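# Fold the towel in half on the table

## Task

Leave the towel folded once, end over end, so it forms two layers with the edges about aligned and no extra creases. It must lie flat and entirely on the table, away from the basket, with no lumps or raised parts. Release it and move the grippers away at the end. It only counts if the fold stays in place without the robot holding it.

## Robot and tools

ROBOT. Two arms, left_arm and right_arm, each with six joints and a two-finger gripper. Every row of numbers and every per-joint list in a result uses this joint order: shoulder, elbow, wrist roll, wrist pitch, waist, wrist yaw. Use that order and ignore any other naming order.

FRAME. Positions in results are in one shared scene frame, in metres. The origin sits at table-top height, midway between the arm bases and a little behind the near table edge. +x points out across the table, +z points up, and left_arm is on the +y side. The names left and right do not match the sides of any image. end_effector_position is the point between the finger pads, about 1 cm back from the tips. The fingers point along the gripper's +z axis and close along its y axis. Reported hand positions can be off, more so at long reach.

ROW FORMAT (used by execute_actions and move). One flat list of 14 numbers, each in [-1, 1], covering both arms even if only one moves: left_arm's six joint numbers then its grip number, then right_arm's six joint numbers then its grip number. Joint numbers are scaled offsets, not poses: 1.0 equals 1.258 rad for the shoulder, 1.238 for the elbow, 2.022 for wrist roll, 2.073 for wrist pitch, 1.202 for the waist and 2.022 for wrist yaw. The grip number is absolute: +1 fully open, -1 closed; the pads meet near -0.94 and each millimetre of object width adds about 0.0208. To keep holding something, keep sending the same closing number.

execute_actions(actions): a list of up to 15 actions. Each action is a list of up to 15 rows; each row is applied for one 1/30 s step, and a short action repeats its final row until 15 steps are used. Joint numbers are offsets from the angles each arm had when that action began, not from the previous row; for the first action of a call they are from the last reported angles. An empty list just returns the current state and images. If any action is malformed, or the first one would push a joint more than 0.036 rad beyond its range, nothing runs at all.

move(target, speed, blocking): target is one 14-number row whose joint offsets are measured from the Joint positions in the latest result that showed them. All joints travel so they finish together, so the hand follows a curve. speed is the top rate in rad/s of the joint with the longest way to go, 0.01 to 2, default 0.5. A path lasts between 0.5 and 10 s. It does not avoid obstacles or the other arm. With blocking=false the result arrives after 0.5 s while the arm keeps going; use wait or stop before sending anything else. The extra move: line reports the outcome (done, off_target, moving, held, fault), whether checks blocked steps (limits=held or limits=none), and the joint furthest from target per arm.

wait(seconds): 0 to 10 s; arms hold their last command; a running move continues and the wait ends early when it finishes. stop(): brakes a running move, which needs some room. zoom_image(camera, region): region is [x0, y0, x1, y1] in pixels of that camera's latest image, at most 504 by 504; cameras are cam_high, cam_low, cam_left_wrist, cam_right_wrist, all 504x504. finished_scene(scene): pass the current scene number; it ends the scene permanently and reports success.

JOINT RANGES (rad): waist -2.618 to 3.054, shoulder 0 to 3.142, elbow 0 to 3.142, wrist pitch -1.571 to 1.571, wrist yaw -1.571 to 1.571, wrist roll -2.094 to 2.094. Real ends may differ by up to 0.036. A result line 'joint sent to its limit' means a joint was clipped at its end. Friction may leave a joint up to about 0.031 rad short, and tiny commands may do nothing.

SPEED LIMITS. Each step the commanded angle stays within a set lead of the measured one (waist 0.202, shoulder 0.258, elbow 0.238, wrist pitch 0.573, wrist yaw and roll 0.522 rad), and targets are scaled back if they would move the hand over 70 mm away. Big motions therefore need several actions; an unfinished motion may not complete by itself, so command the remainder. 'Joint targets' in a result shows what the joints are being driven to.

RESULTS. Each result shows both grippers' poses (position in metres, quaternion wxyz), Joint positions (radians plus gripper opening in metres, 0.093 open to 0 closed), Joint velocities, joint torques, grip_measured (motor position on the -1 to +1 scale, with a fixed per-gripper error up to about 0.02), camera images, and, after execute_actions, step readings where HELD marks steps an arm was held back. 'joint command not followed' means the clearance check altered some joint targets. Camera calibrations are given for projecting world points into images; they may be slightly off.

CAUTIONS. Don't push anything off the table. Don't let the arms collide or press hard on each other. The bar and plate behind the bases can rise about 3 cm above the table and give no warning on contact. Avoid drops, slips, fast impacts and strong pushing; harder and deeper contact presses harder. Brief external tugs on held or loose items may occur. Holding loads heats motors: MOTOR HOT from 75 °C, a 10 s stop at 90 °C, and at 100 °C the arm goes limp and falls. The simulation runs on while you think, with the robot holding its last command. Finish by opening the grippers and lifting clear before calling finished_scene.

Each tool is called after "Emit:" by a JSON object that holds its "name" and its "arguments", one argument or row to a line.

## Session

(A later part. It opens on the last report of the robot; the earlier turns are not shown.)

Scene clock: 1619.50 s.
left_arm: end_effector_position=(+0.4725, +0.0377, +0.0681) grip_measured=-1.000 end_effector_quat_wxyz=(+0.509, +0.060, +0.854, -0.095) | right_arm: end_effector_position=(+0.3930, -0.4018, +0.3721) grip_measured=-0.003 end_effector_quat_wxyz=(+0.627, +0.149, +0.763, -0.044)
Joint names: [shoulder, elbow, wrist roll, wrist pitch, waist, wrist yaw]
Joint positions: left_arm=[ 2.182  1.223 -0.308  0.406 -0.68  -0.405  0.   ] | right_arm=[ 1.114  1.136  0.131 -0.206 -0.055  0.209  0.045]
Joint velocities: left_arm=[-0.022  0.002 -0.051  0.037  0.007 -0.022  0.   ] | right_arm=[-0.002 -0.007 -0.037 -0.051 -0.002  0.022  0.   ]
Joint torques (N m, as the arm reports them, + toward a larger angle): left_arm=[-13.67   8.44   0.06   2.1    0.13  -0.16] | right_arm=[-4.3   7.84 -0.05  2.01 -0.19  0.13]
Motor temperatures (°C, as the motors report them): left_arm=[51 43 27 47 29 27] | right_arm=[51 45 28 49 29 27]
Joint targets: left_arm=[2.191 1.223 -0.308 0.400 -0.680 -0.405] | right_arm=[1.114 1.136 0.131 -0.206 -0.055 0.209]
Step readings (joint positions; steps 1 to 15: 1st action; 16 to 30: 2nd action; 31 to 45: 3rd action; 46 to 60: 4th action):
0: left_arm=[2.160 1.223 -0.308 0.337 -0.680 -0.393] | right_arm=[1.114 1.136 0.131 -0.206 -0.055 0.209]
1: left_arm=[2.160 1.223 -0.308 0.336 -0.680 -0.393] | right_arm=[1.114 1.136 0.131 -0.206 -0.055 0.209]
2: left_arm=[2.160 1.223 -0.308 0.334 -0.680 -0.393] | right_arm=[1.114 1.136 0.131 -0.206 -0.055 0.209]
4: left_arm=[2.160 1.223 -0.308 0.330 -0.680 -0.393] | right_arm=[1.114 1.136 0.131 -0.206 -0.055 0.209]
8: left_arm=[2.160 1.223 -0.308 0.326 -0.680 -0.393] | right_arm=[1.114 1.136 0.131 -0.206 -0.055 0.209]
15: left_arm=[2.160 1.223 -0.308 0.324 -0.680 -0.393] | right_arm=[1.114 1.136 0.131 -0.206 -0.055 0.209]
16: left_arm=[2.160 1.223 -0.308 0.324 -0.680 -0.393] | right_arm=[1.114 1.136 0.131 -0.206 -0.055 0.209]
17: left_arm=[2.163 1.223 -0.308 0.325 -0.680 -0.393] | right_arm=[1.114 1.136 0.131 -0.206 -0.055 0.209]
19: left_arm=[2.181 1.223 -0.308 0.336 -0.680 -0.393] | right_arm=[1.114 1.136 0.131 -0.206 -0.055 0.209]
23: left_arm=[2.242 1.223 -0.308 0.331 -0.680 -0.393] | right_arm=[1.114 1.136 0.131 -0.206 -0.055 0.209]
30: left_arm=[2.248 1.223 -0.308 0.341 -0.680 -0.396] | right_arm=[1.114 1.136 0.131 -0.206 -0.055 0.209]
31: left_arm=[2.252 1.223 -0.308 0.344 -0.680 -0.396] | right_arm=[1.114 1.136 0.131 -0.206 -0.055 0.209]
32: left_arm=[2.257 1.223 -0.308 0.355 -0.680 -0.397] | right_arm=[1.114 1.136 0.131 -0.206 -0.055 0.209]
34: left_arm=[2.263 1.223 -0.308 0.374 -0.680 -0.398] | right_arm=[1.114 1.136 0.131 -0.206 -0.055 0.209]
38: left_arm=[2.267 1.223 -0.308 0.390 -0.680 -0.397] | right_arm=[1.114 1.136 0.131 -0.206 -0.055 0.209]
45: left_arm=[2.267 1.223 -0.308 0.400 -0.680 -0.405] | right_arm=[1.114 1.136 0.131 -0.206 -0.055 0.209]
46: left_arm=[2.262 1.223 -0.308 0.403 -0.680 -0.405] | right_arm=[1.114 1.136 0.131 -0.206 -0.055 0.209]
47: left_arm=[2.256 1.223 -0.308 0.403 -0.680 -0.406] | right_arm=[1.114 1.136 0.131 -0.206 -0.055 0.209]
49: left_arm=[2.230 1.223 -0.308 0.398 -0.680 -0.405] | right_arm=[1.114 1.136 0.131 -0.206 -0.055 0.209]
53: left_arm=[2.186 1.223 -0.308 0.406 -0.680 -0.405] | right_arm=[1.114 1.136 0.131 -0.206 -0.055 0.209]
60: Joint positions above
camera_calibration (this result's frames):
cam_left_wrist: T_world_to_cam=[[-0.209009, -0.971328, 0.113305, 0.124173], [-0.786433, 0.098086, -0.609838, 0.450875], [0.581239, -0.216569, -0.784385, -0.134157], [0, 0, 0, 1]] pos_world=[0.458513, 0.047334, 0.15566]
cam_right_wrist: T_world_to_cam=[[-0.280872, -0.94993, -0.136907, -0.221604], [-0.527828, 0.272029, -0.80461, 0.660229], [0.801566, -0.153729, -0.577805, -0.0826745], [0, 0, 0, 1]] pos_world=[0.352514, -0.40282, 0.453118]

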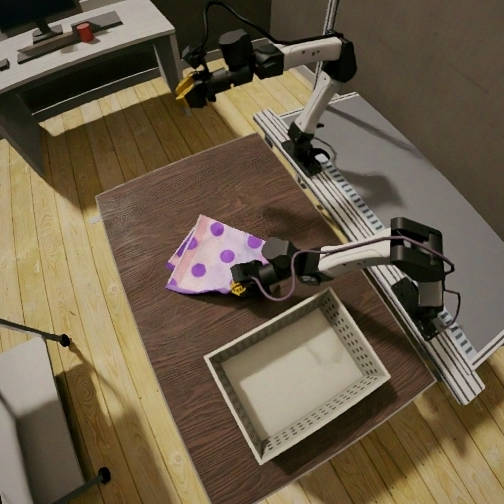

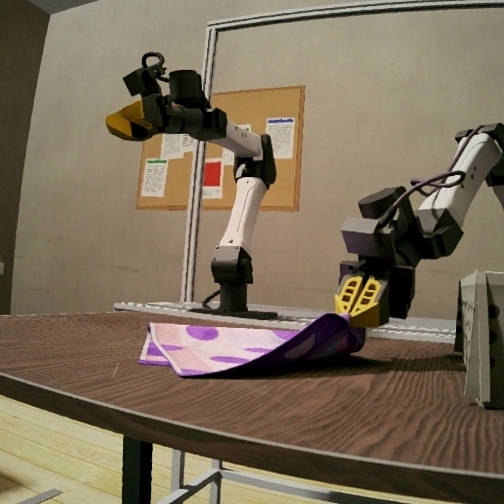

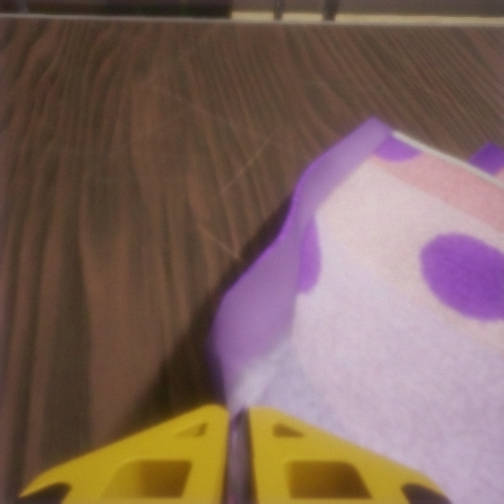

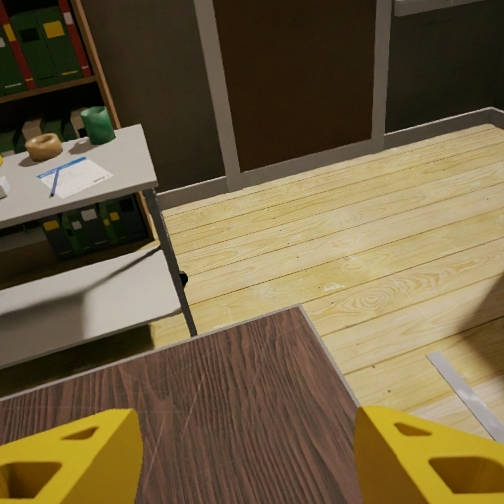

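Emit:
{"name": "zoom_image", "arguments": {
  "camera": "cam_low",
  "region": [250,280,430,390]
}}

Region (250, 280, 430, 390) of cam_low's 504x504 image, scaled by 2.800, with more detail than that image has.

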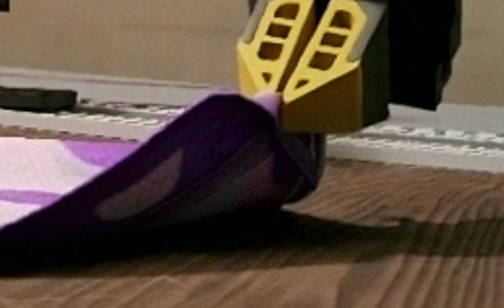

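Emit:
{"name": "move", "arguments": {
  "target": [0.008,0,0,0,0,0,-1,0.6,0.643,0.025,-0.023,0.46,0.029,0.1],
  "speed": 0.7
}}

Emit:
{"name": "move", "arguments": {
  "target": [0.008,0,0,0,0,0,-1,0.44,0.02,0,0,0.01,0,0.1],
  "speed": 0.5
}}

Scene clock: 1652.43 s.
left_arm: end_effector_position=(+0.4725, +0.0377, +0.0680) grip_measured=-1.000 end_effector_quat_wxyz=(+0.508, +0.060, +0.854, -0.095) | right_arm: end_effector_position=(+0.5385, -0.1156, +0.3876) grip_measured=+0.097 end_effector_quat_wxyz=(+0.610, -0.028, +0.783, +0.119)
Joint names: [shoulder, elbow, wrist roll, wrist pitch, waist, wrist yaw]
Joint positions: left_arm=[ 2.182  1.223 -0.308  0.406 -0.68  -0.405  0.   ] | right_arm=[ 1.867  1.896  0.174 -0.252  0.492  0.264  0.05 ]
Joint velocities: left_arm=[ 0.002 -0.007 -0.022  0.037 -0.002 -0.066  0.   ] | right_arm=[ 0.017 -0.007 -0.022  0.007  0.002  0.037 -0.001]
Joint torques (N m, as the arm reports them, + toward a larger angle): left_arm=[-13.59   8.31   0.05   2.16   0.19  -0.18] | right_arm=[-11.67  10.57   0.01   1.97   0.38   0.2 ]
Motor temperatures (°C, as the motors report them): left_arm=[54 43 27 47 29 27] | right_arm=[49 45 28 49 29 27]
Joint targets: left_arm=[2.192 1.223 -0.308 0.406 -0.680 -0.405] | right_arm=[1.868 1.932 0.182 -0.254 0.498 0.268]
move: off_target (right_arm); limits=none; left_arm: farthest joint: the shoulder, 0.010 radians from its target (0.010 radians at the start); right_arm: farthest joint: the elbow, 0.036 radians from its target (0.796 radians at the start)
camera_calibration (this result's frames):
cam_left_wrist: T_world_to_cam=[[-0.208986, -0.971353, 0.113127, 0.124202], [-0.78661, 0.0982441, -0.609584, 0.450859], [0.581008, -0.216382, -0.784608, -0.134073], [0, 0, 0, 1]] pos_world=[0.458504, 0.0473389, 0.155591]
cam_right_wrist: T_world_to_cam=[[0.190963, -0.966785, -0.169881, -0.149925], [-0.613699, 0.0174817, -0.789347, 0.682561], [0.766098, 0.254992, -0.589976, -0.0752522], [0, 0, 0, 1]] pos_world=[0.505168, -0.137689, 0.468911]

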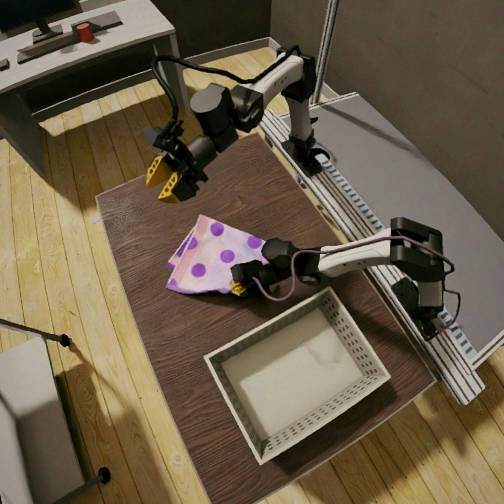

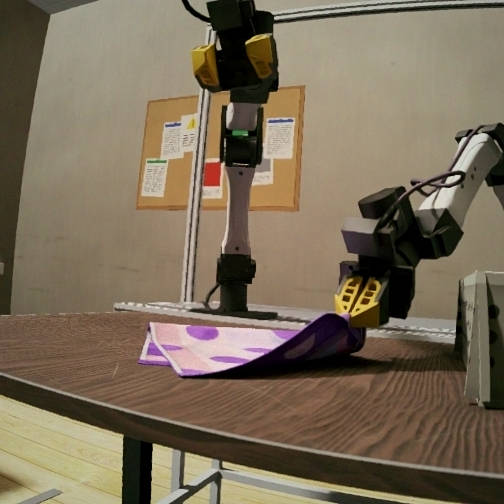

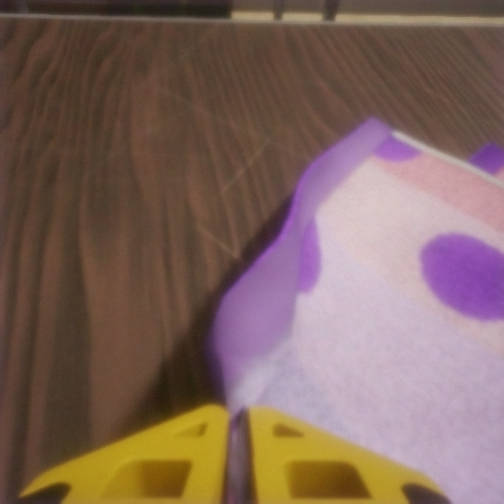

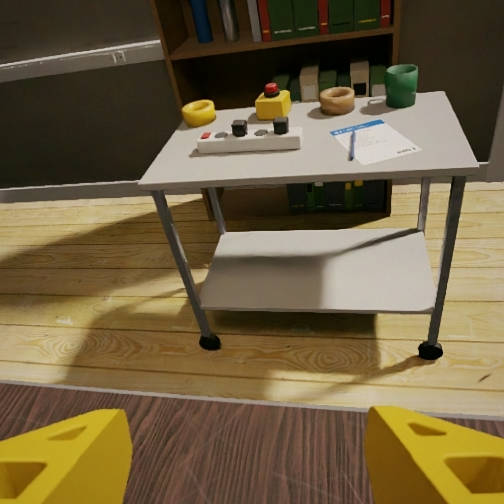

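Scene clock: 1654.00 s.
left_arm: end_effector_position=(+0.4725, +0.0377, +0.0680) grip_measured=-1.000 end_effector_quat_wxyz=(+0.508, +0.060, +0.854, -0.095) | right_arm: end_effector_position=(+0.5798, -0.0769, +0.0496) grip_measured=+0.097 end_effector_quat_wxyz=(+0.384, -0.088, +0.919, +0.025)
Joint names: [shoulder, elbow, wrist roll, wrist pitch, waist, wrist yaw]
Joint positions: left_arm=[ 2.182  1.223 -0.308  0.406 -0.68  -0.405  0.   ] | right_arm=[ 2.432  1.896  0.174 -0.262  0.492  0.264  0.05 ]
Joint velocities: left_arm=[ 0.017 -0.002  0.007 -0.007  0.002 -0.11   0.   ] | right_arm=[ 0.002 -0.002  0.051  0.022 -0.007 -0.125 -0.001]
Joint torques (N m, as the arm reports them, + toward a larger angle): left_arm=[-13.62   8.3    0.05   2.16   0.19  -0.17] | right_arm=[-17.2    9.23  -0.04   1.71   0.94   0.26]
Motor temperatures (°C, as the motors report them): left_arm=[54 43 27 47 29 27] | right_arm=[50 45 28 49 29 27]
Joint targets: left_arm=[2.192 1.223 -0.308 0.406 -0.680 -0.405] | right_arm=[2.421 1.920 0.174 -0.252 0.504 0.264]
move: off_target (right_arm); limits=none; left_arm: farthest joint: the shoulder, 0.010 radians from its target (0.010 radians at the start); right_arm: farthest joint: the elbow, 0.025 radians from its target (0.025 radians at the start)
camera_calibration (this result's frames):
cam_left_wrist: T_world_to_cam=[[-0.208986, -0.971353, 0.113127, 0.124202], [-0.78661, 0.0982441, -0.609584, 0.450859], [0.581008, -0.216382, -0.784608, -0.134073], [0, 0, 0, 1]] pos_world=[0.458504, 0.0473389, 0.155591]
cam_right_wrist: T_world_to_cam=[[0.173421, -0.984826, 0.00656824, -0.177821], [-0.914158, -0.163451, -0.370942, 0.579963], [0.366387, 0.0583248, -0.928633, -0.0827367], [0, 0, 0, 1]] pos_world=[0.59133, -0.0755012, 0.139469]

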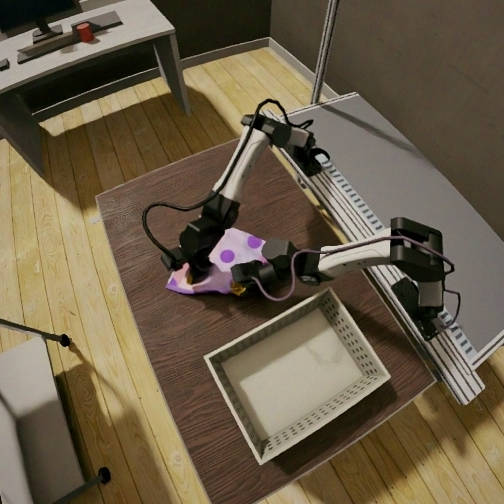

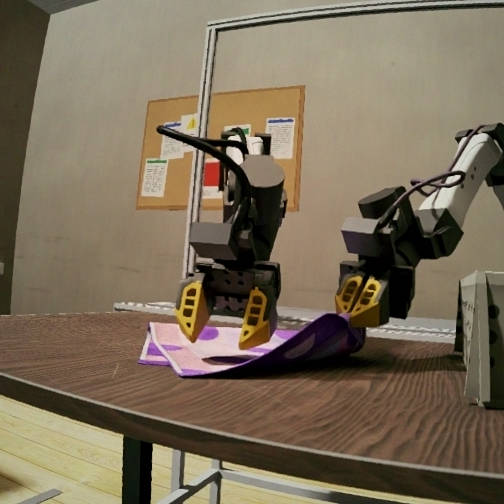

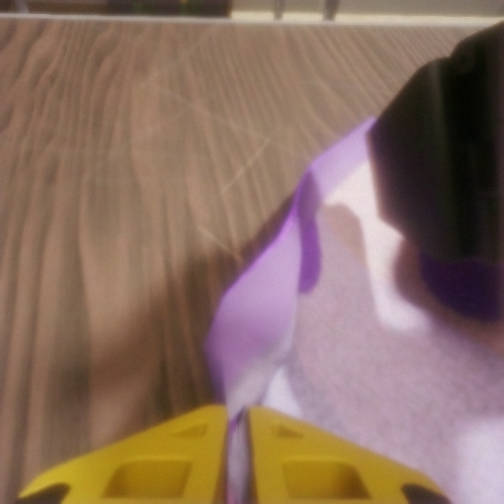

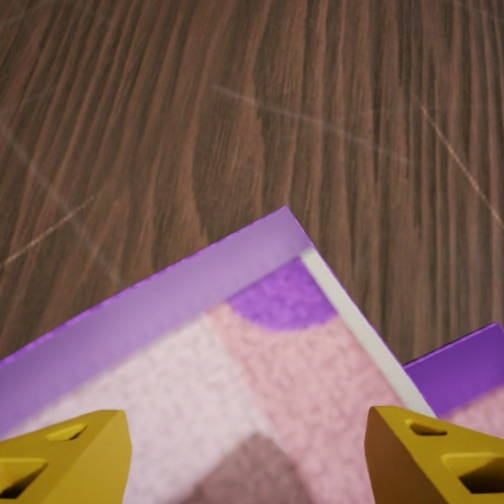

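Emit:
{"name": "move", "arguments": {
  "target": [0.008,0,0,0,0,0,-1,0.055,0.105,0,0,-0.005,0,0.1],
  "speed": 0.2
}}

Scene clock: 1666.30 s.
left_arm: end_effector_position=(+0.4725, +0.0377, +0.0680) grip_measured=-1.000 end_effector_quat_wxyz=(+0.508, +0.060, +0.854, -0.095) | right_arm: end_effector_position=(+0.5972, -0.0679, +0.0551) grip_measured=+0.097 end_effector_quat_wxyz=(+0.402, -0.084, +0.911, +0.032)
Joint names: [shoulder, elbow, wrist roll, wrist pitch, waist, wrist yaw]
Joint positions: left_arm=[ 2.182  1.223 -0.308  0.406 -0.68  -0.405  0.   ] | right_arm=[ 2.49   1.997  0.174 -0.262  0.492  0.264  0.05 ]
Joint velocities: left_arm=[-0.007 -0.017 -0.022  0.007 -0.012 -0.037  0.   ] | right_arm=[ 0.002  0.017 -0.022 -0.007 -0.002 -0.037  0.   ]
Joint torques (N m, as the arm reports them, + toward a larger angle): left_arm=[-13.57   8.33   0.04   2.16   0.15  -0.18] | right_arm=[-15.67   9.73  -0.04   1.67  -0.75   0.25]
Motor temperatures (°C, as the motors report them): left_arm=[54 43 27 48 29 27] | right_arm=[58 46 28 48 29 27]
Joint targets: left_arm=[2.192 1.223 -0.308 0.406 -0.680 -0.405] | right_arm=[2.501 2.026 0.174 -0.262 0.486 0.264]
move: off_target (right_arm); limits=none; left_arm: farthest joint: the shoulder, 0.010 radians from its target (0.010 radians at the start); right_arm: farthest joint: the elbow, 0.029 radians from its target (0.130 radians at the start)
camera_calibration (this result's frames):
cam_left_wrist: T_world_to_cam=[[-0.208986, -0.971353, 0.113127, 0.124202], [-0.78661, 0.0982441, -0.609584, 0.450859], [0.581008, -0.216382, -0.784608, -0.134073], [0, 0, 0, 1]] pos_world=[0.458504, 0.0473389, 0.155591]
cam_right_wrist: T_world_to_cam=[[0.171614, -0.985142, -0.0066143, -0.170191], [-0.899913, -0.154027, -0.407961, 0.593598], [0.400881, 0.075964, -0.912975, -0.104845], [0, 0, 0, 1]] pos_world=[0.605424, -0.0682671, 0.145319]

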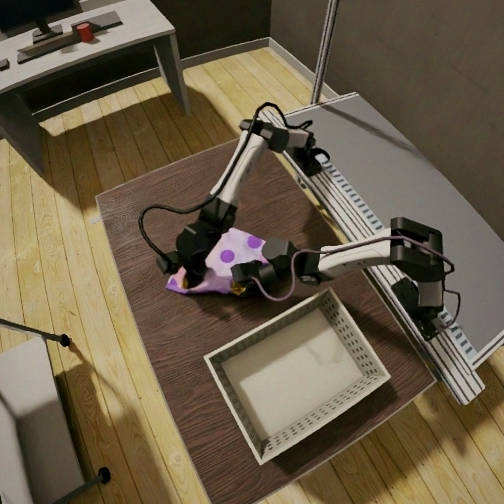

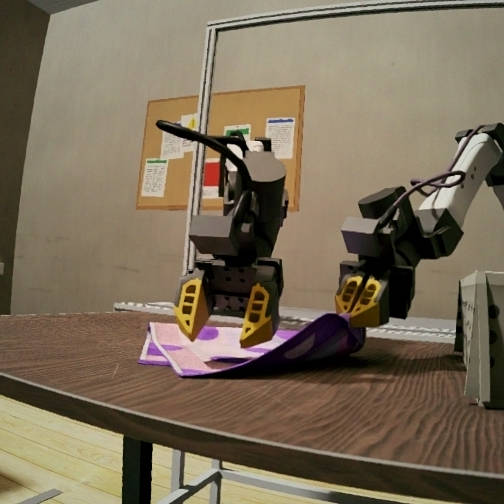

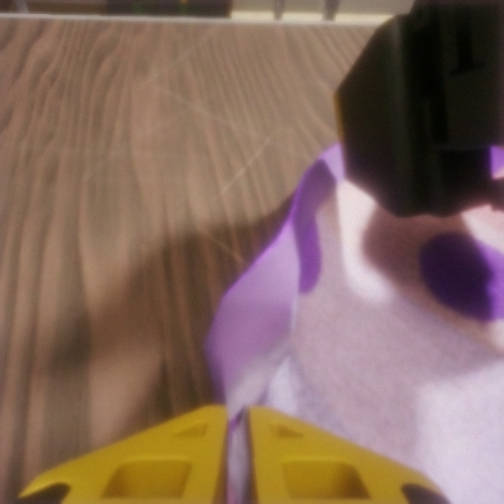

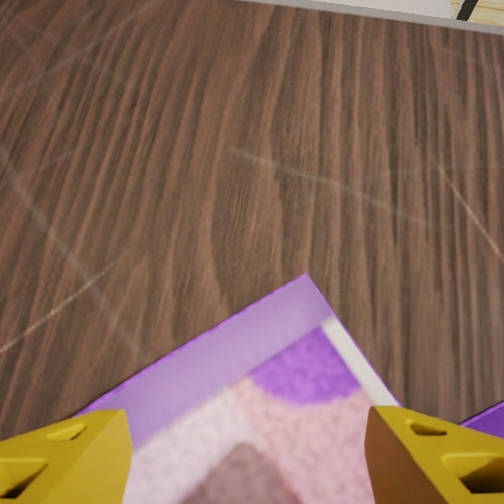

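Emit:
{"name": "execute_actions", "arguments": {
  "actions": [
    [[0.008,0,0,0,0,0,-1,0.02,0.02,0,0,0,0,0.1],[0.008,0,0,0,0,0,-1,0.04,0.02,0,0,0,0,0.1],[0.008,0,0,0,0,0,-1,0.06,0.02,0,0,0,0,0.1],[0.008,0,0,0,0,0,-1,0.075,0.02,0,0,0,0,0.1]],
    [[0.008,0,0,0,0,0,-1,0.04,0,0,0,0,0,-0.05],[0.008,0,0,0,0,0,-1,0.04,0,0,0,0,0,-0.2],[0.008,0,0,0,0,0,-1,0.04,0,0,0,0,0,-0.35],[0.008,0,0,0,0,0,-1,0.04,0,0,0,0,0,-0.5],[0.008,0,0,0,0,0,-1,0.04,0,0,0,0,0,-0.6],[0.008,0,0,0,0,0,-1,0.04,0,0,0,0,0,-0.7],[0.008,0,0,0,0,0,-1,0.04,0,0,0,0,0,-0.8],[0.008,0,0,0,0,0,-1,0.04,0,0,0,0,0,-0.9],[0.008,0,0,0,0,0,-1,0.04,0,0,0,0,0,-1]],
    [[-0.01,0,0,0,0,0,-1,-0.03,0,0,0,0,0,-1],[-0.02,0,0,0,0,0,-1,-0.06,0,0,0,0,0,-1],[-0.03,0,0,0,0,0,-1,-0.09,0,0,0,0,0,-1]]
  ]
}}

Scene clock: 1686.03 s.
left_arm: end_effector_position=(+0.4744, +0.0355, +0.0905) grip_measured=-1.000 end_effector_quat_wxyz=(+0.524, +0.055, +0.843, -0.110) | right_arm: end_effector_position=(+0.6076, -0.0619, +0.0950) grip_measured=-1.000 end_effector_quat_wxyz=(+0.441, -0.076, +0.893, +0.054)
Joint names: [shoulder, elbow, wrist roll, wrist pitch, waist, wrist yaw]
Joint positions: left_arm=[ 2.144  1.223 -0.308  0.415 -0.68  -0.398  0.   ] | right_arm=[ 2.449  2.014  0.178 -0.224  0.492  0.251  0.   ]
Joint velocities: left_arm=[ 0.002 -0.007 -0.037 -0.051  0.007  0.051  0.   ] | right_arm=[-0.022 -0.017 -0.037  0.037 -0.017  0.007  0.   ]
Joint torques (N m, as the arm reports them, + toward a larger angle): left_arm=[-14.37   8.57   0.05   2.11   0.18  -0.18] | right_arm=[-16.88   7.71  -0.04   1.87  -0.18   0.33]
Motor temperatures (°C, as the motors report them): left_arm=[55 42 27 48 29 27] | right_arm=[65 48 28 47 29 27]
Joint targets: left_arm=[2.144 1.223 -0.308 0.406 -0.680 -0.400] | right_arm=[2.446 2.014 0.178 -0.211 0.492 0.258]
Step readings (joint positions; steps 1 to 15: 1st action; 16 to 30: 2nd action; 31 to 45: 3rd action):
0: left_arm=[2.182 1.223 -0.308 0.406 -0.680 -0.405] | right_arm=[2.490 1.997 0.174 -0.262 0.492 0.264]
1: left_arm=[2.182 1.223 -0.308 0.406 -0.680 -0.405] | right_arm=[2.492 1.997 0.174 -0.262 0.492 0.264]
2: left_arm=[2.182 1.223 -0.308 0.406 -0.680 -0.405] | right_arm=[2.495 1.997 0.174 -0.262 0.492 0.264]
4: left_arm=[2.182 1.223 -0.308 0.406 -0.680 -0.405] | right_arm=[2.517 2.005 0.174 -0.260 0.492 0.264]
8: left_arm=[2.182 1.223 -0.308 0.406 -0.680 -0.405] | right_arm=[2.548 2.014 0.178 -0.244 0.492 0.266]
15: left_arm=[2.182 1.223 -0.308 0.406 -0.680 -0.405] | right_arm=[2.552 2.014 0.178 -0.239 0.492 0.266]
16: left_arm=[2.182 1.223 -0.308 0.406 -0.680 -0.405] | right_arm=[2.553 2.014 0.178 -0.236 0.492 0.265]
17: left_arm=[2.182 1.223 -0.308 0.406 -0.680 -0.405] | right_arm=[2.555 2.014 0.178 -0.231 0.492 0.263]
19: left_arm=[2.182 1.223 -0.308 0.406 -0.680 -0.405] | right_arm=[2.558 2.014 0.178 -0.219 0.492 0.260]
23: left_arm=[2.182 1.223 -0.308 0.406 -0.680 -0.405] | right_arm=[2.559 2.014 0.178 -0.213 0.492 0.260]
30: left_arm=[2.182 1.223 -0.308 0.406 -0.680 -0.401] | right_arm=[2.559 2.014 0.178 -0.211 0.492 0.258]
31: left_arm=[2.182 1.223 -0.308 0.406 -0.680 -0.400] | right_arm=[2.556 2.014 0.178 -0.210 0.492 0.257]
32: left_arm=[2.181 1.223 -0.308 0.406 -0.680 -0.399] | right_arm=[2.550 2.014 0.178 -0.212 0.492 0.254]
34: left_arm=[2.173 1.223 -0.308 0.405 -0.680 -0.398] | right_arm=[2.525 2.014 0.178 -0.225 0.492 0.251]
38: left_arm=[2.149 1.223 -0.308 0.410 -0.680 -0.398] | right_arm=[2.465 2.014 0.178 -0.226 0.492 0.251]
45: Joint positions above
camera_calibration (this result's frames):
cam_left_wrist: T_world_to_cam=[[-0.217924, -0.96615, 0.138073, 0.121697], [-0.764665, 0.081114, -0.639302, 0.459169], [0.606462, -0.244899, -0.756458, -0.131678], [0, 0, 0, 1]] pos_world=[0.457489, 0.048085, 0.177136]
cam_right_wrist: T_world_to_cam=[[0.177415, -0.983013, -0.0469936, -0.165401], [-0.863089, -0.132472, -0.48737, 0.606578], [0.472866, 0.127026, -0.87193, -0.11749], [0, 0, 0, 1]] pos_world=[0.608433, -0.0673121, 0.185412]

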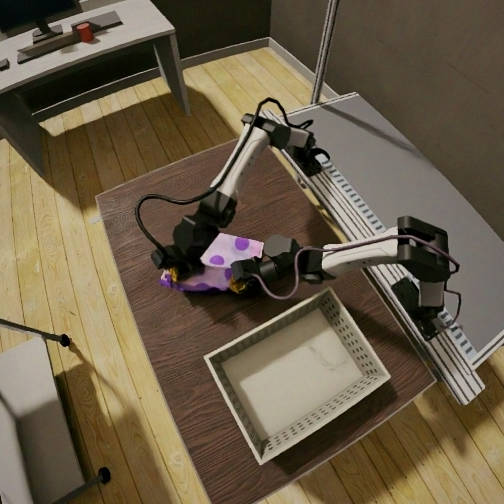

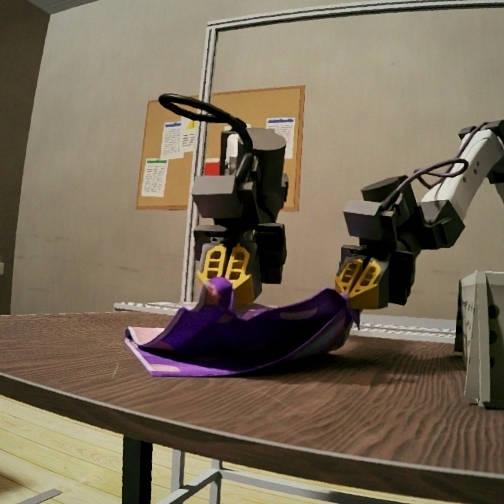

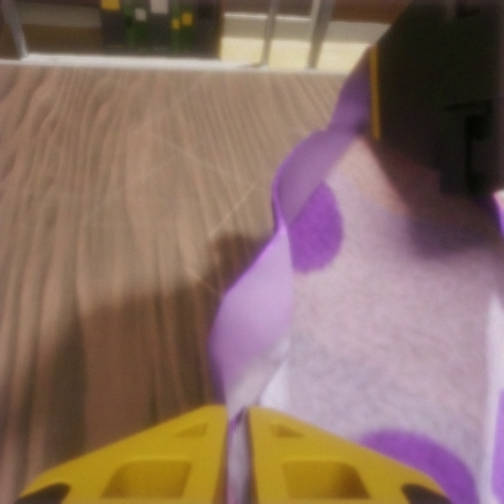

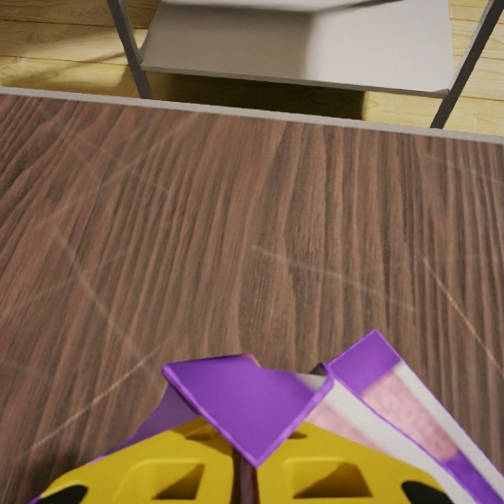

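Emit:
{"name": "zoom_image", "arguments": {
  "camera": "cam_low",
  "region": [110,260,400,400]
}}

Region (110, 260, 400, 400) of cam_low's 504x504 image, scaled by 1.738, with more detail than that image has; it fills the top 243 rows of this view, and the rest is white.

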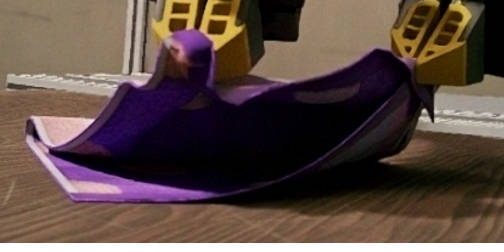

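Emit:
{"name": "execute_actions", "arguments": {
  "actions": [
    [[0.02,0,0,0,0,0,-1,0.004,0,0,0,0,0,-1],[0.04,0,0,0,0,0,-1,0.01,0,0,0,0,0,-1],[0.06,0,0,0,0,0,-1,0.02,0,0,0,0,0,-1],[0.07,0,0,0,0,0,-1,0.03,0,0,0,0,0,-1]],
    [[0,0,0,0,0,0,-0.85,0,0,0,0,0,0,-1],[0,0,0,0,0,0,-0.7,0,0,0,0,0,0,-1],[0,0,0,0,0,0,-0.55,0,0,0,0,0,0,-1],[0,0,0,0,0,0,-0.4,0,0,0,0,0,0,-1],[0,0,0,0,0,0,-0.2,0,0,0,0,0,0,-1],[0,0,0,0,0,0,0,0,0,0,0,0,0,-1],[0,0,0,0,0,0,0.12,0,0,0,0,0,0,-1]],
    [[-0.03,0,0,-0.01,0.01,0,0.12,0,0,0,0,0,0,-1],[-0.06,0,0,-0.02,0.02,0,0.12,0,0,0,0,0,0,-1],[-0.06,0,0,-0.035,0.033,0,0.12,0,0,0,0,0,0,-1]]
  ]
}}

Scene clock: 1718.03 s.
left_arm: end_effector_position=(+0.4837, +0.0585, +0.0839) grip_measured=+0.117 end_effector_quat_wxyz=(+0.512, +0.042, +0.853, -0.089) | right_arm: end_effector_position=(+0.6042, -0.0610, +0.0684) grip_measured=-1.000 end_effector_quat_wxyz=(+0.420, -0.082, +0.902, +0.050)
Joint names: [shoulder, elbow, wrist roll, wrist pitch, waist, wrist yaw]
Joint positions: left_arm=[ 2.139  1.223 -0.308  0.372 -0.637 -0.399  0.051] | right_arm=[ 2.488  2.014  0.178 -0.231  0.492  0.243  0.   ]
Joint velocities: left_arm=[ 0.002 -0.007 -0.022 -0.066  0.002 -0.022 -0.001] | right_arm=[-0.007 -0.007 -0.081 -0.037 -0.007 -0.037  0.   ]
Joint torques (N m, as the arm reports them, + toward a larger angle): left_arm=[-13.43   8.59   0.05   2.02   0.05  -0.17] | right_arm=[-16.74   7.63  -0.04   1.71  -0.18   0.23]
Motor temperatures (°C, as the motors report them): left_arm=[56 43 27 48 29 27] | right_arm=[74 46 28 48 29 27]
Joint targets: left_arm=[2.148 1.223 -0.308 0.356 -0.640 -0.398] | right_arm=[2.488 2.014 0.178 -0.231 0.492 0.243]
Step readings (joint positions; steps 1 to 15: 1st action; 16 to 30: 2nd action; 31 to 45: 3rd action):
0: left_arm=[2.144 1.223 -0.308 0.415 -0.680 -0.398] | right_arm=[2.449 2.014 0.178 -0.224 0.492 0.251]
1: left_arm=[2.144 1.223 -0.308 0.415 -0.680 -0.398] | right_arm=[2.449 2.014 0.178 -0.224 0.492 0.250]
2: left_arm=[2.146 1.223 -0.308 0.416 -0.680 -0.398] | right_arm=[2.449 2.014 0.178 -0.224 0.492 0.250]
4: left_arm=[2.164 1.223 -0.308 0.430 -0.680 -0.398] | right_arm=[2.453 2.014 0.178 -0.224 0.492 0.250]
8: left_arm=[2.214 1.223 -0.308 0.429 -0.680 -0.398] | right_arm=[2.475 2.014 0.178 -0.224 0.492 0.247]
15: left_arm=[2.224 1.223 -0.308 0.427 -0.680 -0.398] | right_arm=[2.488 2.014 0.178 -0.231 0.492 0.244]
16: left_arm=[2.224 1.223 -0.308 0.428 -0.680 -0.398] | right_arm=[2.488 2.014 0.178 -0.231 0.492 0.244]
17: left_arm=[2.224 1.223 -0.308 0.429 -0.680 -0.398] | right_arm=[2.488 2.014 0.178 -0.231 0.492 0.243]
19: left_arm=[2.224 1.223 -0.308 0.429 -0.680 -0.398] | right_arm=[2.488 2.014 0.178 -0.231 0.492 0.243]
23: left_arm=[2.224 1.223 -0.308 0.429 -0.680 -0.398] | right_arm=[2.488 2.014 0.178 -0.231 0.492 0.243]
30: left_arm=[2.224 1.223 -0.308 0.429 -0.680 -0.398] | right_arm=[2.488 2.014 0.178 -0.231 0.492 0.243]
31: left_arm=[2.221 1.223 -0.308 0.426 -0.679 -0.398] | right_arm=[2.488 2.014 0.178 -0.231 0.492 0.243]
32: left_arm=[2.212 1.223 -0.308 0.414 -0.677 -0.398] | right_arm=[2.488 2.014 0.178 -0.231 0.492 0.243]
34: left_arm=[2.185 1.223 -0.308 0.389 -0.667 -0.398] | right_arm=[2.488 2.014 0.178 -0.231 0.492 0.243]
38: left_arm=[2.142 1.223 -0.308 0.384 -0.641 -0.398] | right_arm=[2.488 2.014 0.178 -0.231 0.492 0.243]
45: Joint positions above
camera_calibration (this result's frames):
cam_left_wrist: T_world_to_cam=[[-0.172806, -0.977447, 0.121387, 0.127122], [-0.786975, 0.0629091, -0.61377, 0.469892], [0.592291, -0.201591, -0.780097, -0.130398], [0, 0, 0, 1]] pos_world=[0.468994, 0.0684076, 0.171251]
cam_right_wrist: T_world_to_cam=[[0.18338, -0.982329, -0.0374405, -0.169353], [-0.882259, -0.147662, -0.447006, 0.598771], [0.433578, 0.115004, -0.893747, -0.114673], [0, 0, 0, 1]] pos_world=[0.609047, -0.0647569, 0.158825]

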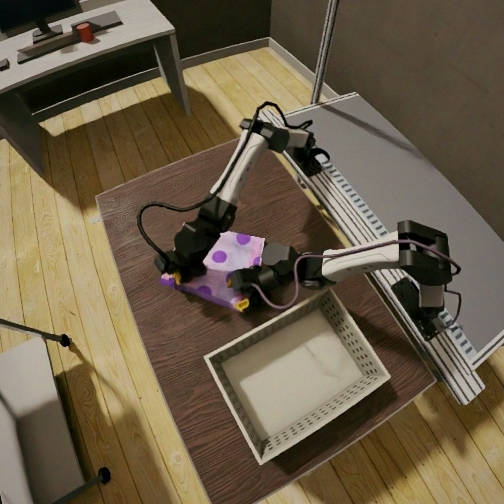

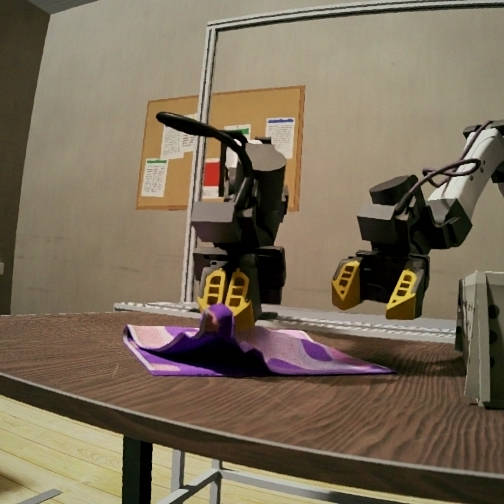

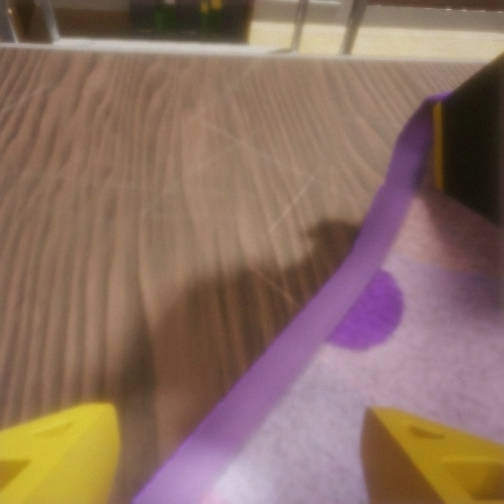

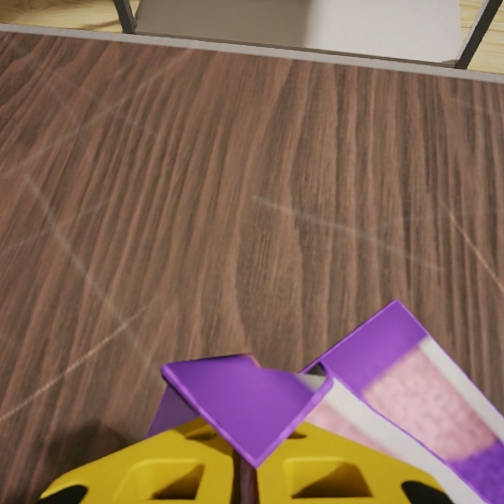

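Emit:
{"name": "execute_actions", "arguments": {
  "actions": [
    [[-0.05,0,0,0,0,0,0.12,0.01,0,0,0,0,0,-1],[-0.1,0,0,0,0,0,0.12,0.02,0,0,0,0,0,-1],[-0.15,0,0,0,0,0,0.12,0.03,0,0,0,0,0,-1]],
    [[0,0,0,0,0,0,0.12,0,0,0,0,0,0,-0.85],[0,0,0,0,0,0,0.12,0,0,0,0,0,0,-0.7],[0,0,0,0,0,0,0.12,0,0,0,0,0,0,-0.55],[0,0,0,0,0,0,0.12,0,0,0,0,0,0,-0.4],[0,0,0,0,0,0,0.12,0,0,0,0,0,0,-0.2],[0,0,0,0,0,0,0.12,0,0,0,0,0,0,0]],
    [[0,0,0,0,0,0,0.12,-0.05,0,0,0,0,0,0],[0,0,0,0,0,0,0.12,-0.1,0,0,0,0,0,0],[0,0,0,0,0,0,0.12,-0.15,0,0,0,0,0,0],[0,0,0,0,0,0,0.12,-0.2,0,0,0,0,0,0]]
  ]
}}

Emit:
{"name": "move", "arguments": {
  "target": [-0.6,-0.15,0,0,0.05,0,0,-0.85,-0.6,0,0,-0.4,0,0],
  "speed": 0.7
}}

Emit:
{"name": "zoom_image", "arguments": {
  "camera": "cam_high",
  "region": [140,190,300,330]
}}

Scene clock: 1740.23 s.
left_arm: end_effector_position=(+0.4843, +0.0624, +0.2047) grip_measured=+0.117 end_effector_quat_wxyz=(+0.592, +0.010, +0.792, -0.145) | right_arm: end_effector_position=(+0.6029, -0.0689, +0.2146) grip_measured=-0.003 end_effector_quat_wxyz=(+0.514, -0.059, +0.851, +0.088)
Joint names: [shoulder, elbow, wrist roll, wrist pitch, waist, wrist yaw]
Joint positions: left_arm=[ 1.928  1.231 -0.308  0.393 -0.637 -0.399  0.051] | right_arm=[ 2.255  2.006  0.178 -0.225  0.492  0.243  0.045]
Joint velocities: left_arm=[ 0.002 -0.002 -0.037 -0.037  0.007 -0.125 -0.   ] | right_arm=[-0.012  0.007 -0.051  0.081 -0.002 -0.007 -0.001]
Joint torques (N m, as the arm reports them, + toward a larger angle): left_arm=[-13.05   9.63   0.06   2.28   0.17  -0.11] | right_arm=[-13.84   8.57  -0.04   1.79  -0.16   0.19]
Motor temperatures (°C, as the motors report them): left_arm=[56 43 27 48 29 27] | right_arm=[77 46 28 47 29 27]
Joint targets: left_arm=[1.928 1.231 -0.308 0.393 -0.637 -0.399] | right_arm=[2.273 2.014 0.178 -0.232 0.492 0.243]
MOTOR HOT: a motor of the right arm reached 75 °C. Now the hottest motor of the right arm, the shoulder, reports 77 °C. The controller's stop level is 90 °C. To cool a motor, set the load down, stop pushing, or move to a pose that needs little force.
Step readings (joint positions; steps 1 to 15: 1st action; 16 to 30: 2nd action; 31 to 45: 3rd action):
0: left_arm=[2.139 1.223 -0.308 0.368 -0.637 -0.399] | right_arm=[2.488 2.014 0.178 -0.231 0.492 0.243]
1: left_arm=[2.134 1.223 -0.308 0.366 -0.637 -0.399] | right_arm=[2.488 2.014 0.178 -0.231 0.492 0.243]
2: left_arm=[2.119 1.221 -0.308 0.356 -0.637 -0.399] | right_arm=[2.490 2.014 0.178 -0.231 0.492 0.243]
4: left_arm=[2.061 1.215 -0.308 0.336 -0.637 -0.399] | right_arm=[2.496 2.014 0.178 -0.231 0.492 0.243]
8: left_arm=[1.940 1.222 -0.308 0.370 -0.637 -0.399] | right_arm=[2.517 2.014 0.178 -0.231 0.492 0.243]
15: left_arm=[1.928 1.231 -0.308 0.393 -0.637 -0.399] | right_arm=[2.524 2.014 0.178 -0.231 0.492 0.243]
16: left_arm=[1.928 1.231 -0.308 0.392 -0.637 -0.399] | right_arm=[2.524 2.014 0.178 -0.231 0.492 0.243]
17: left_arm=[1.928 1.231 -0.308 0.390 -0.637 -0.399] | right_arm=[2.524 2.014 0.178 -0.231 0.492 0.243]
19: left_arm=[1.928 1.231 -0.308 0.393 -0.637 -0.399] | right_arm=[2.524 2.014 0.178 -0.231 0.492 0.243]
23: left_arm=[1.928 1.231 -0.308 0.393 -0.637 -0.399] | right_arm=[2.524 2.014 0.178 -0.231 0.492 0.243]
30: left_arm=[1.928 1.231 -0.308 0.393 -0.637 -0.399] | right_arm=[2.524 2.014 0.178 -0.231 0.492 0.243]
31: left_arm=[1.928 1.231 -0.308 0.393 -0.637 -0.399] | right_arm=[2.521 2.014 0.178 -0.233 0.492 0.243]
32: left_arm=[1.928 1.231 -0.308 0.393 -0.637 -0.399] | right_arm=[2.512 2.012 0.178 -0.239 0.492 0.243]
34: left_arm=[1.928 1.231 -0.308 0.393 -0.637 -0.399] | right_arm=[2.477 2.006 0.178 -0.254 0.492 0.243]
38: left_arm=[1.928 1.231 -0.308 0.393 -0.637 -0.399] | right_arm=[2.371 2.006 0.178 -0.256 0.492 0.243]
45: Joint positions above
camera_calibration (this result's frames):
cam_left_wrist: T_world_to_cam=[[-0.199654, -0.953014, 0.227823, 0.106014], [-0.657514, -0.0420858, -0.752266, 0.516454], [0.726508, -0.29999, -0.618217, -0.127667], [0, 0, 0, 1]] pos_world=[0.453493, 0.0844695, 0.285433]
cam_right_wrist: T_world_to_cam=[[0.188299, -0.976296, -0.10672, -0.159057], [-0.772677, -0.0801922, -0.629714, 0.639625], [0.606229, 0.201034, -0.769462, -0.107408], [0, 0, 0, 1]] pos_world=[0.589288, -0.0824016, 0.30316]

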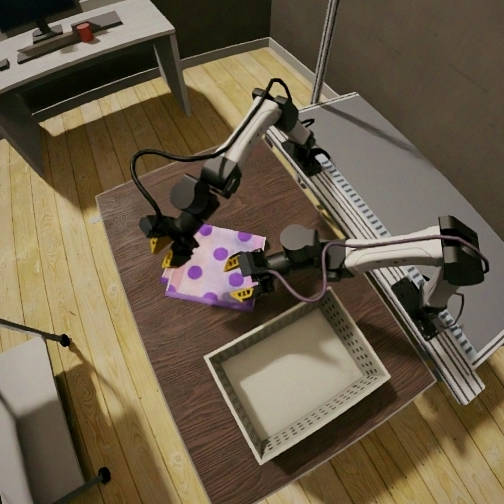

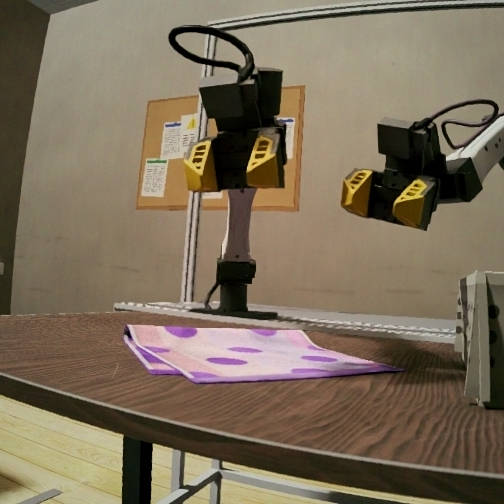

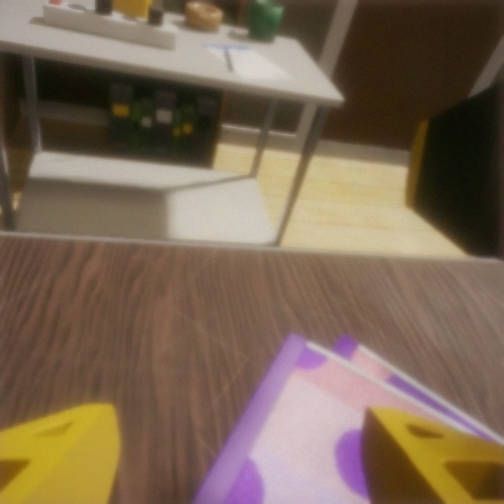

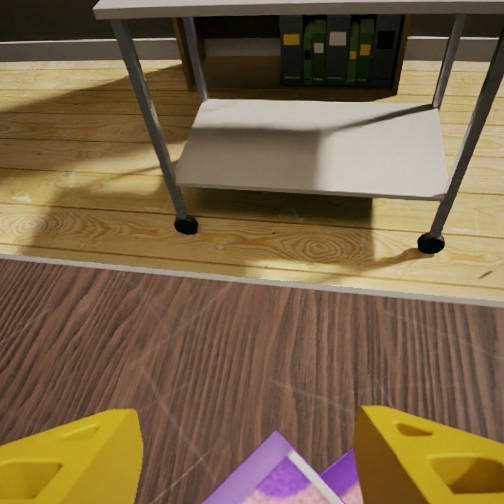

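Scene clock: 1742.43 s.
left_arm: end_effector_position=(+0.3553, +0.1973, +0.4745) grip_measured=+0.002 end_effector_quat_wxyz=(+0.761, -0.087, +0.591, -0.256) | right_arm: end_effector_position=(+0.4133, -0.3803, +0.4039) grip_measured=-0.003 end_effector_quat_wxyz=(+0.641, +0.151, +0.752, -0.017)
Joint names: [shoulder, elbow, wrist roll, wrist pitch, waist, wrist yaw]
Joint positions: left_arm=[ 1.171  1.064 -0.308  0.404 -0.585 -0.399  0.045] | right_arm=[ 1.199  1.282  0.178 -0.233  0.019  0.245  0.045]
Joint velocities: left_arm=[-0.002  0.002  0.022  0.125 -0.017  0.007  0.001] | right_arm=[-0.002 -0.002  0.007 -0.022  0.012 -0.037  0.   ]
Joint torques (N m, as the arm reports them, + toward a larger angle): left_arm=[-4.38  7.88  0.06  1.95  0.81  0.05] | right_arm=[-6.21  6.33 -0.05  2.09 -0.94  0.11]
Motor temperatures (°C, as the motors report them): left_arm=[55 43 27 48 29 27] | right_arm=[77 46 28 47 29 27]
Joint targets: left_arm=[1.173 1.045 -0.308 0.393 -0.577 -0.399] | right_arm=[1.186 1.263 0.178 -0.225 0.011 0.243]
MOTOR HOT: still on. Now the hottest motor of the right arm, the shoulder, reports 77 °C; the controller's stop level is 90 °C.
move: done; limits=none; left_arm: farthest joint: the elbow, 0.019 radians from its target (0.186 radians at the start); right_arm: farthest joint: the elbow, 0.019 radians from its target (0.743 radians at the start)
camera_calibration (this result's frames):
cam_left_wrist: T_world_to_cam=[[-0.301096, -0.849095, 0.434027, 0.0650549], [-0.231678, -0.376376, -0.897032, 0.623609], [0.925022, -0.370647, -0.0833915, -0.13711], [0, 0, 0, 1]] pos_world=[0.290894, 0.23913, 0.519727]
cam_right_wrist: T_world_to_cam=[[-0.246039, -0.951405, -0.185186, -0.186576], [-0.499415, 0.288182, -0.817028, 0.690163], [0.830692, -0.108537, -0.54605, -0.0849429], [0, 0, 0, 1]] pos_world=[0.369334, -0.385622, 0.482948]

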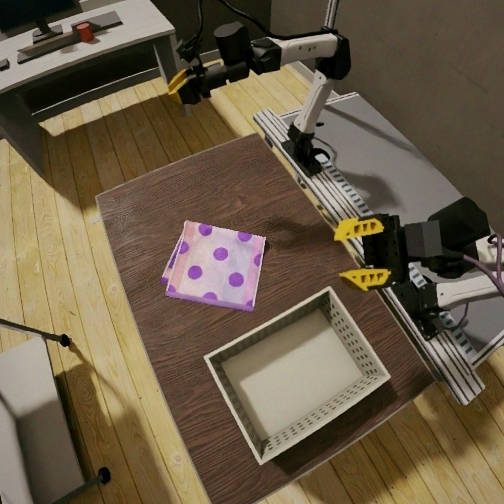

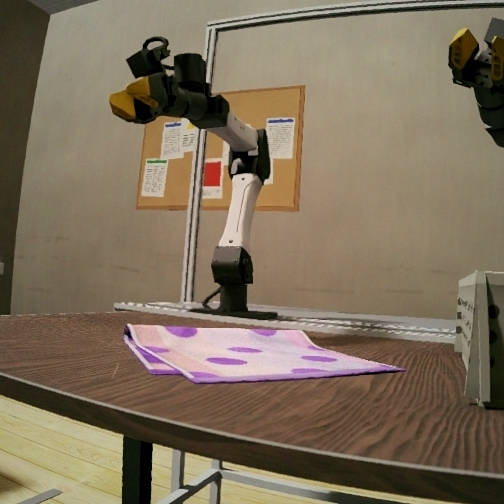

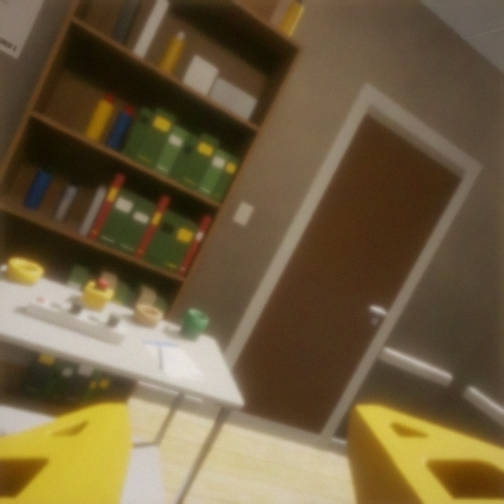

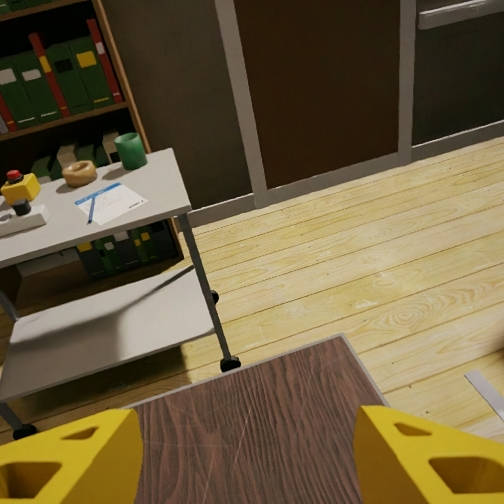

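Region (140, 190, 300, 330) of cam_high's 504x504 image, scaled by 3.150, with more detail than that image has; it fills the top 441 rows of this view, and the rest is white.

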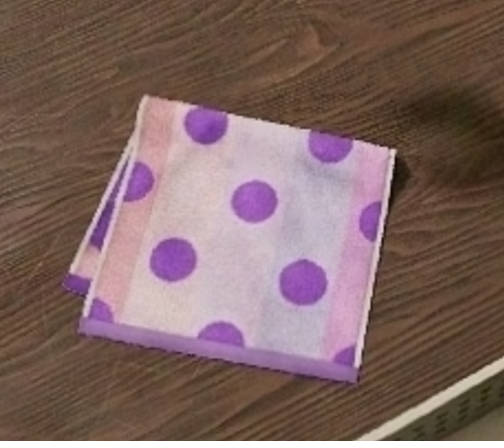

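Emit:
{"name": "move", "arguments": {
  "target": [0.775,0.125,0,-0.03,-0.025,0,0.12,0,0,0,0,0,0,0],
  "speed": 0.6
}}

Scene clock: 1791.50 s.
left_arm: end_effector_position=(+0.4862, +0.0809, +0.0681) grip_measured=+0.117 end_effector_quat_wxyz=(+0.493, +0.033, +0.866, -0.068) | right_arm: end_effector_position=(+0.4133, -0.3803, +0.4039) grip_measured=-0.003 end_effector_quat_wxyz=(+0.641, +0.151, +0.752, -0.017)
Joint names: [shoulder, elbow, wrist roll, wrist pitch, waist, wrist yaw]
Joint positions: left_arm=[ 2.141  1.205 -0.308  0.338 -0.601 -0.399  0.051] | right_arm=[ 1.199  1.282  0.178 -0.233  0.019  0.245  0.045]
Joint velocities: left_arm=[-0.017  0.012 -0.066 -0.007 -0.007 -0.037 -0.001] | right_arm=[ 0.007  0.017 -0.022  0.022 -0.007 -0.022 -0.   ]
Joint torques (N m, as the arm reports them, + toward a larger angle): left_arm=[-13.77   9.82   0.05   2.16  -0.96  -0.18] | right_arm=[-4.99  7.72 -0.05  2.01 -0.19  0.14]
Motor temperatures (°C, as the motors report them): left_arm=[45 42 27 47 29 27] | right_arm=[58 44 28 49 29 27]
Joint targets: left_arm=[2.146 1.219 -0.308 0.342 -0.615 -0.399] | right_arm=[1.199 1.282 0.178 -0.233 0.019 0.245]
MOTOR HOT: cleared. Now the hottest motor of the right arm, the shoulder, reports 58 °C.
move: done; limits=none; left_arm: farthest joint: the waist, 0.015 radians from its target (0.031 radians at the start); right_arm: farthest joint: the waist, 0.000 radians from its target (0.000 radians at the start)
camera_calibration (this result's frames):
cam_left_wrist: T_world_to_cam=[[-0.134181, -0.986209, 0.0968915, 0.134939], [-0.816012, 0.0544873, -0.575461, 0.472968], [0.562245, -0.15628, -0.812069, -0.1265], [0, 0, 0, 1]] pos_world=[0.475178, 0.0875378, 0.156373]
cam_right_wrist: T_world_to_cam=[[-0.246039, -0.951405, -0.185186, -0.186576], [-0.499415, 0.288182, -0.817028, 0.690163], [0.830692, -0.108537, -0.54605, -0.0849429], [0, 0, 0, 1]] pos_world=[0.369334, -0.385622, 0.482948]

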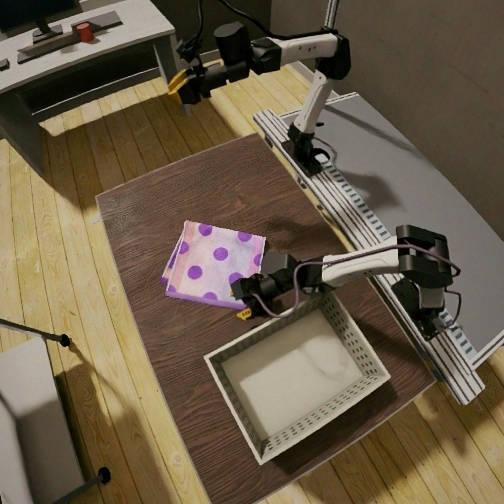

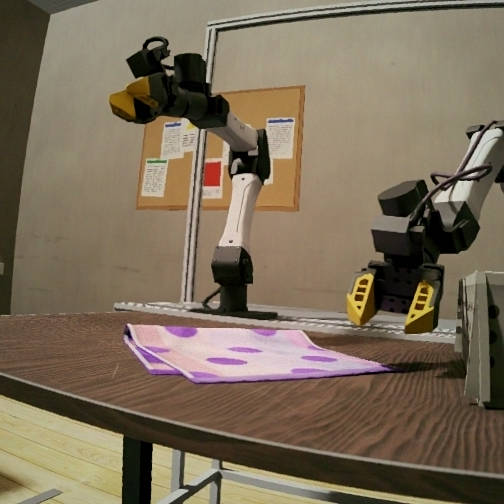

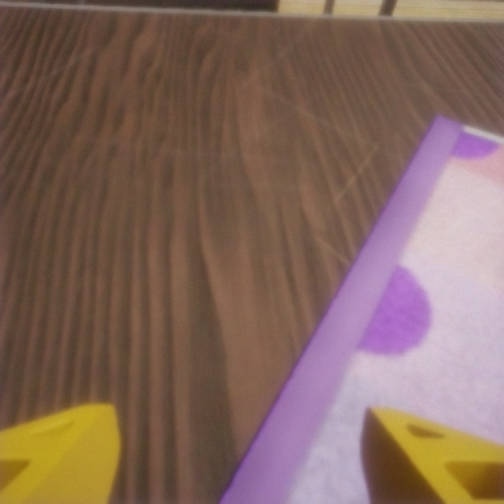

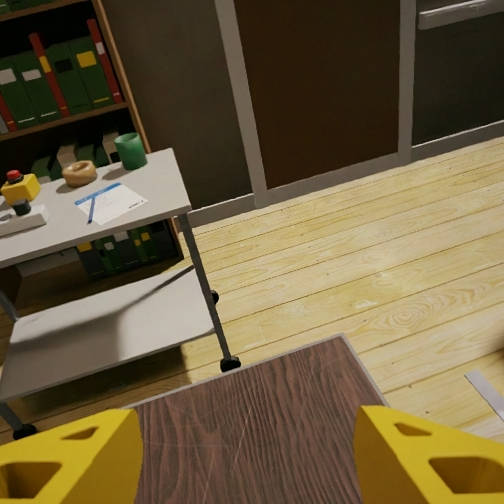

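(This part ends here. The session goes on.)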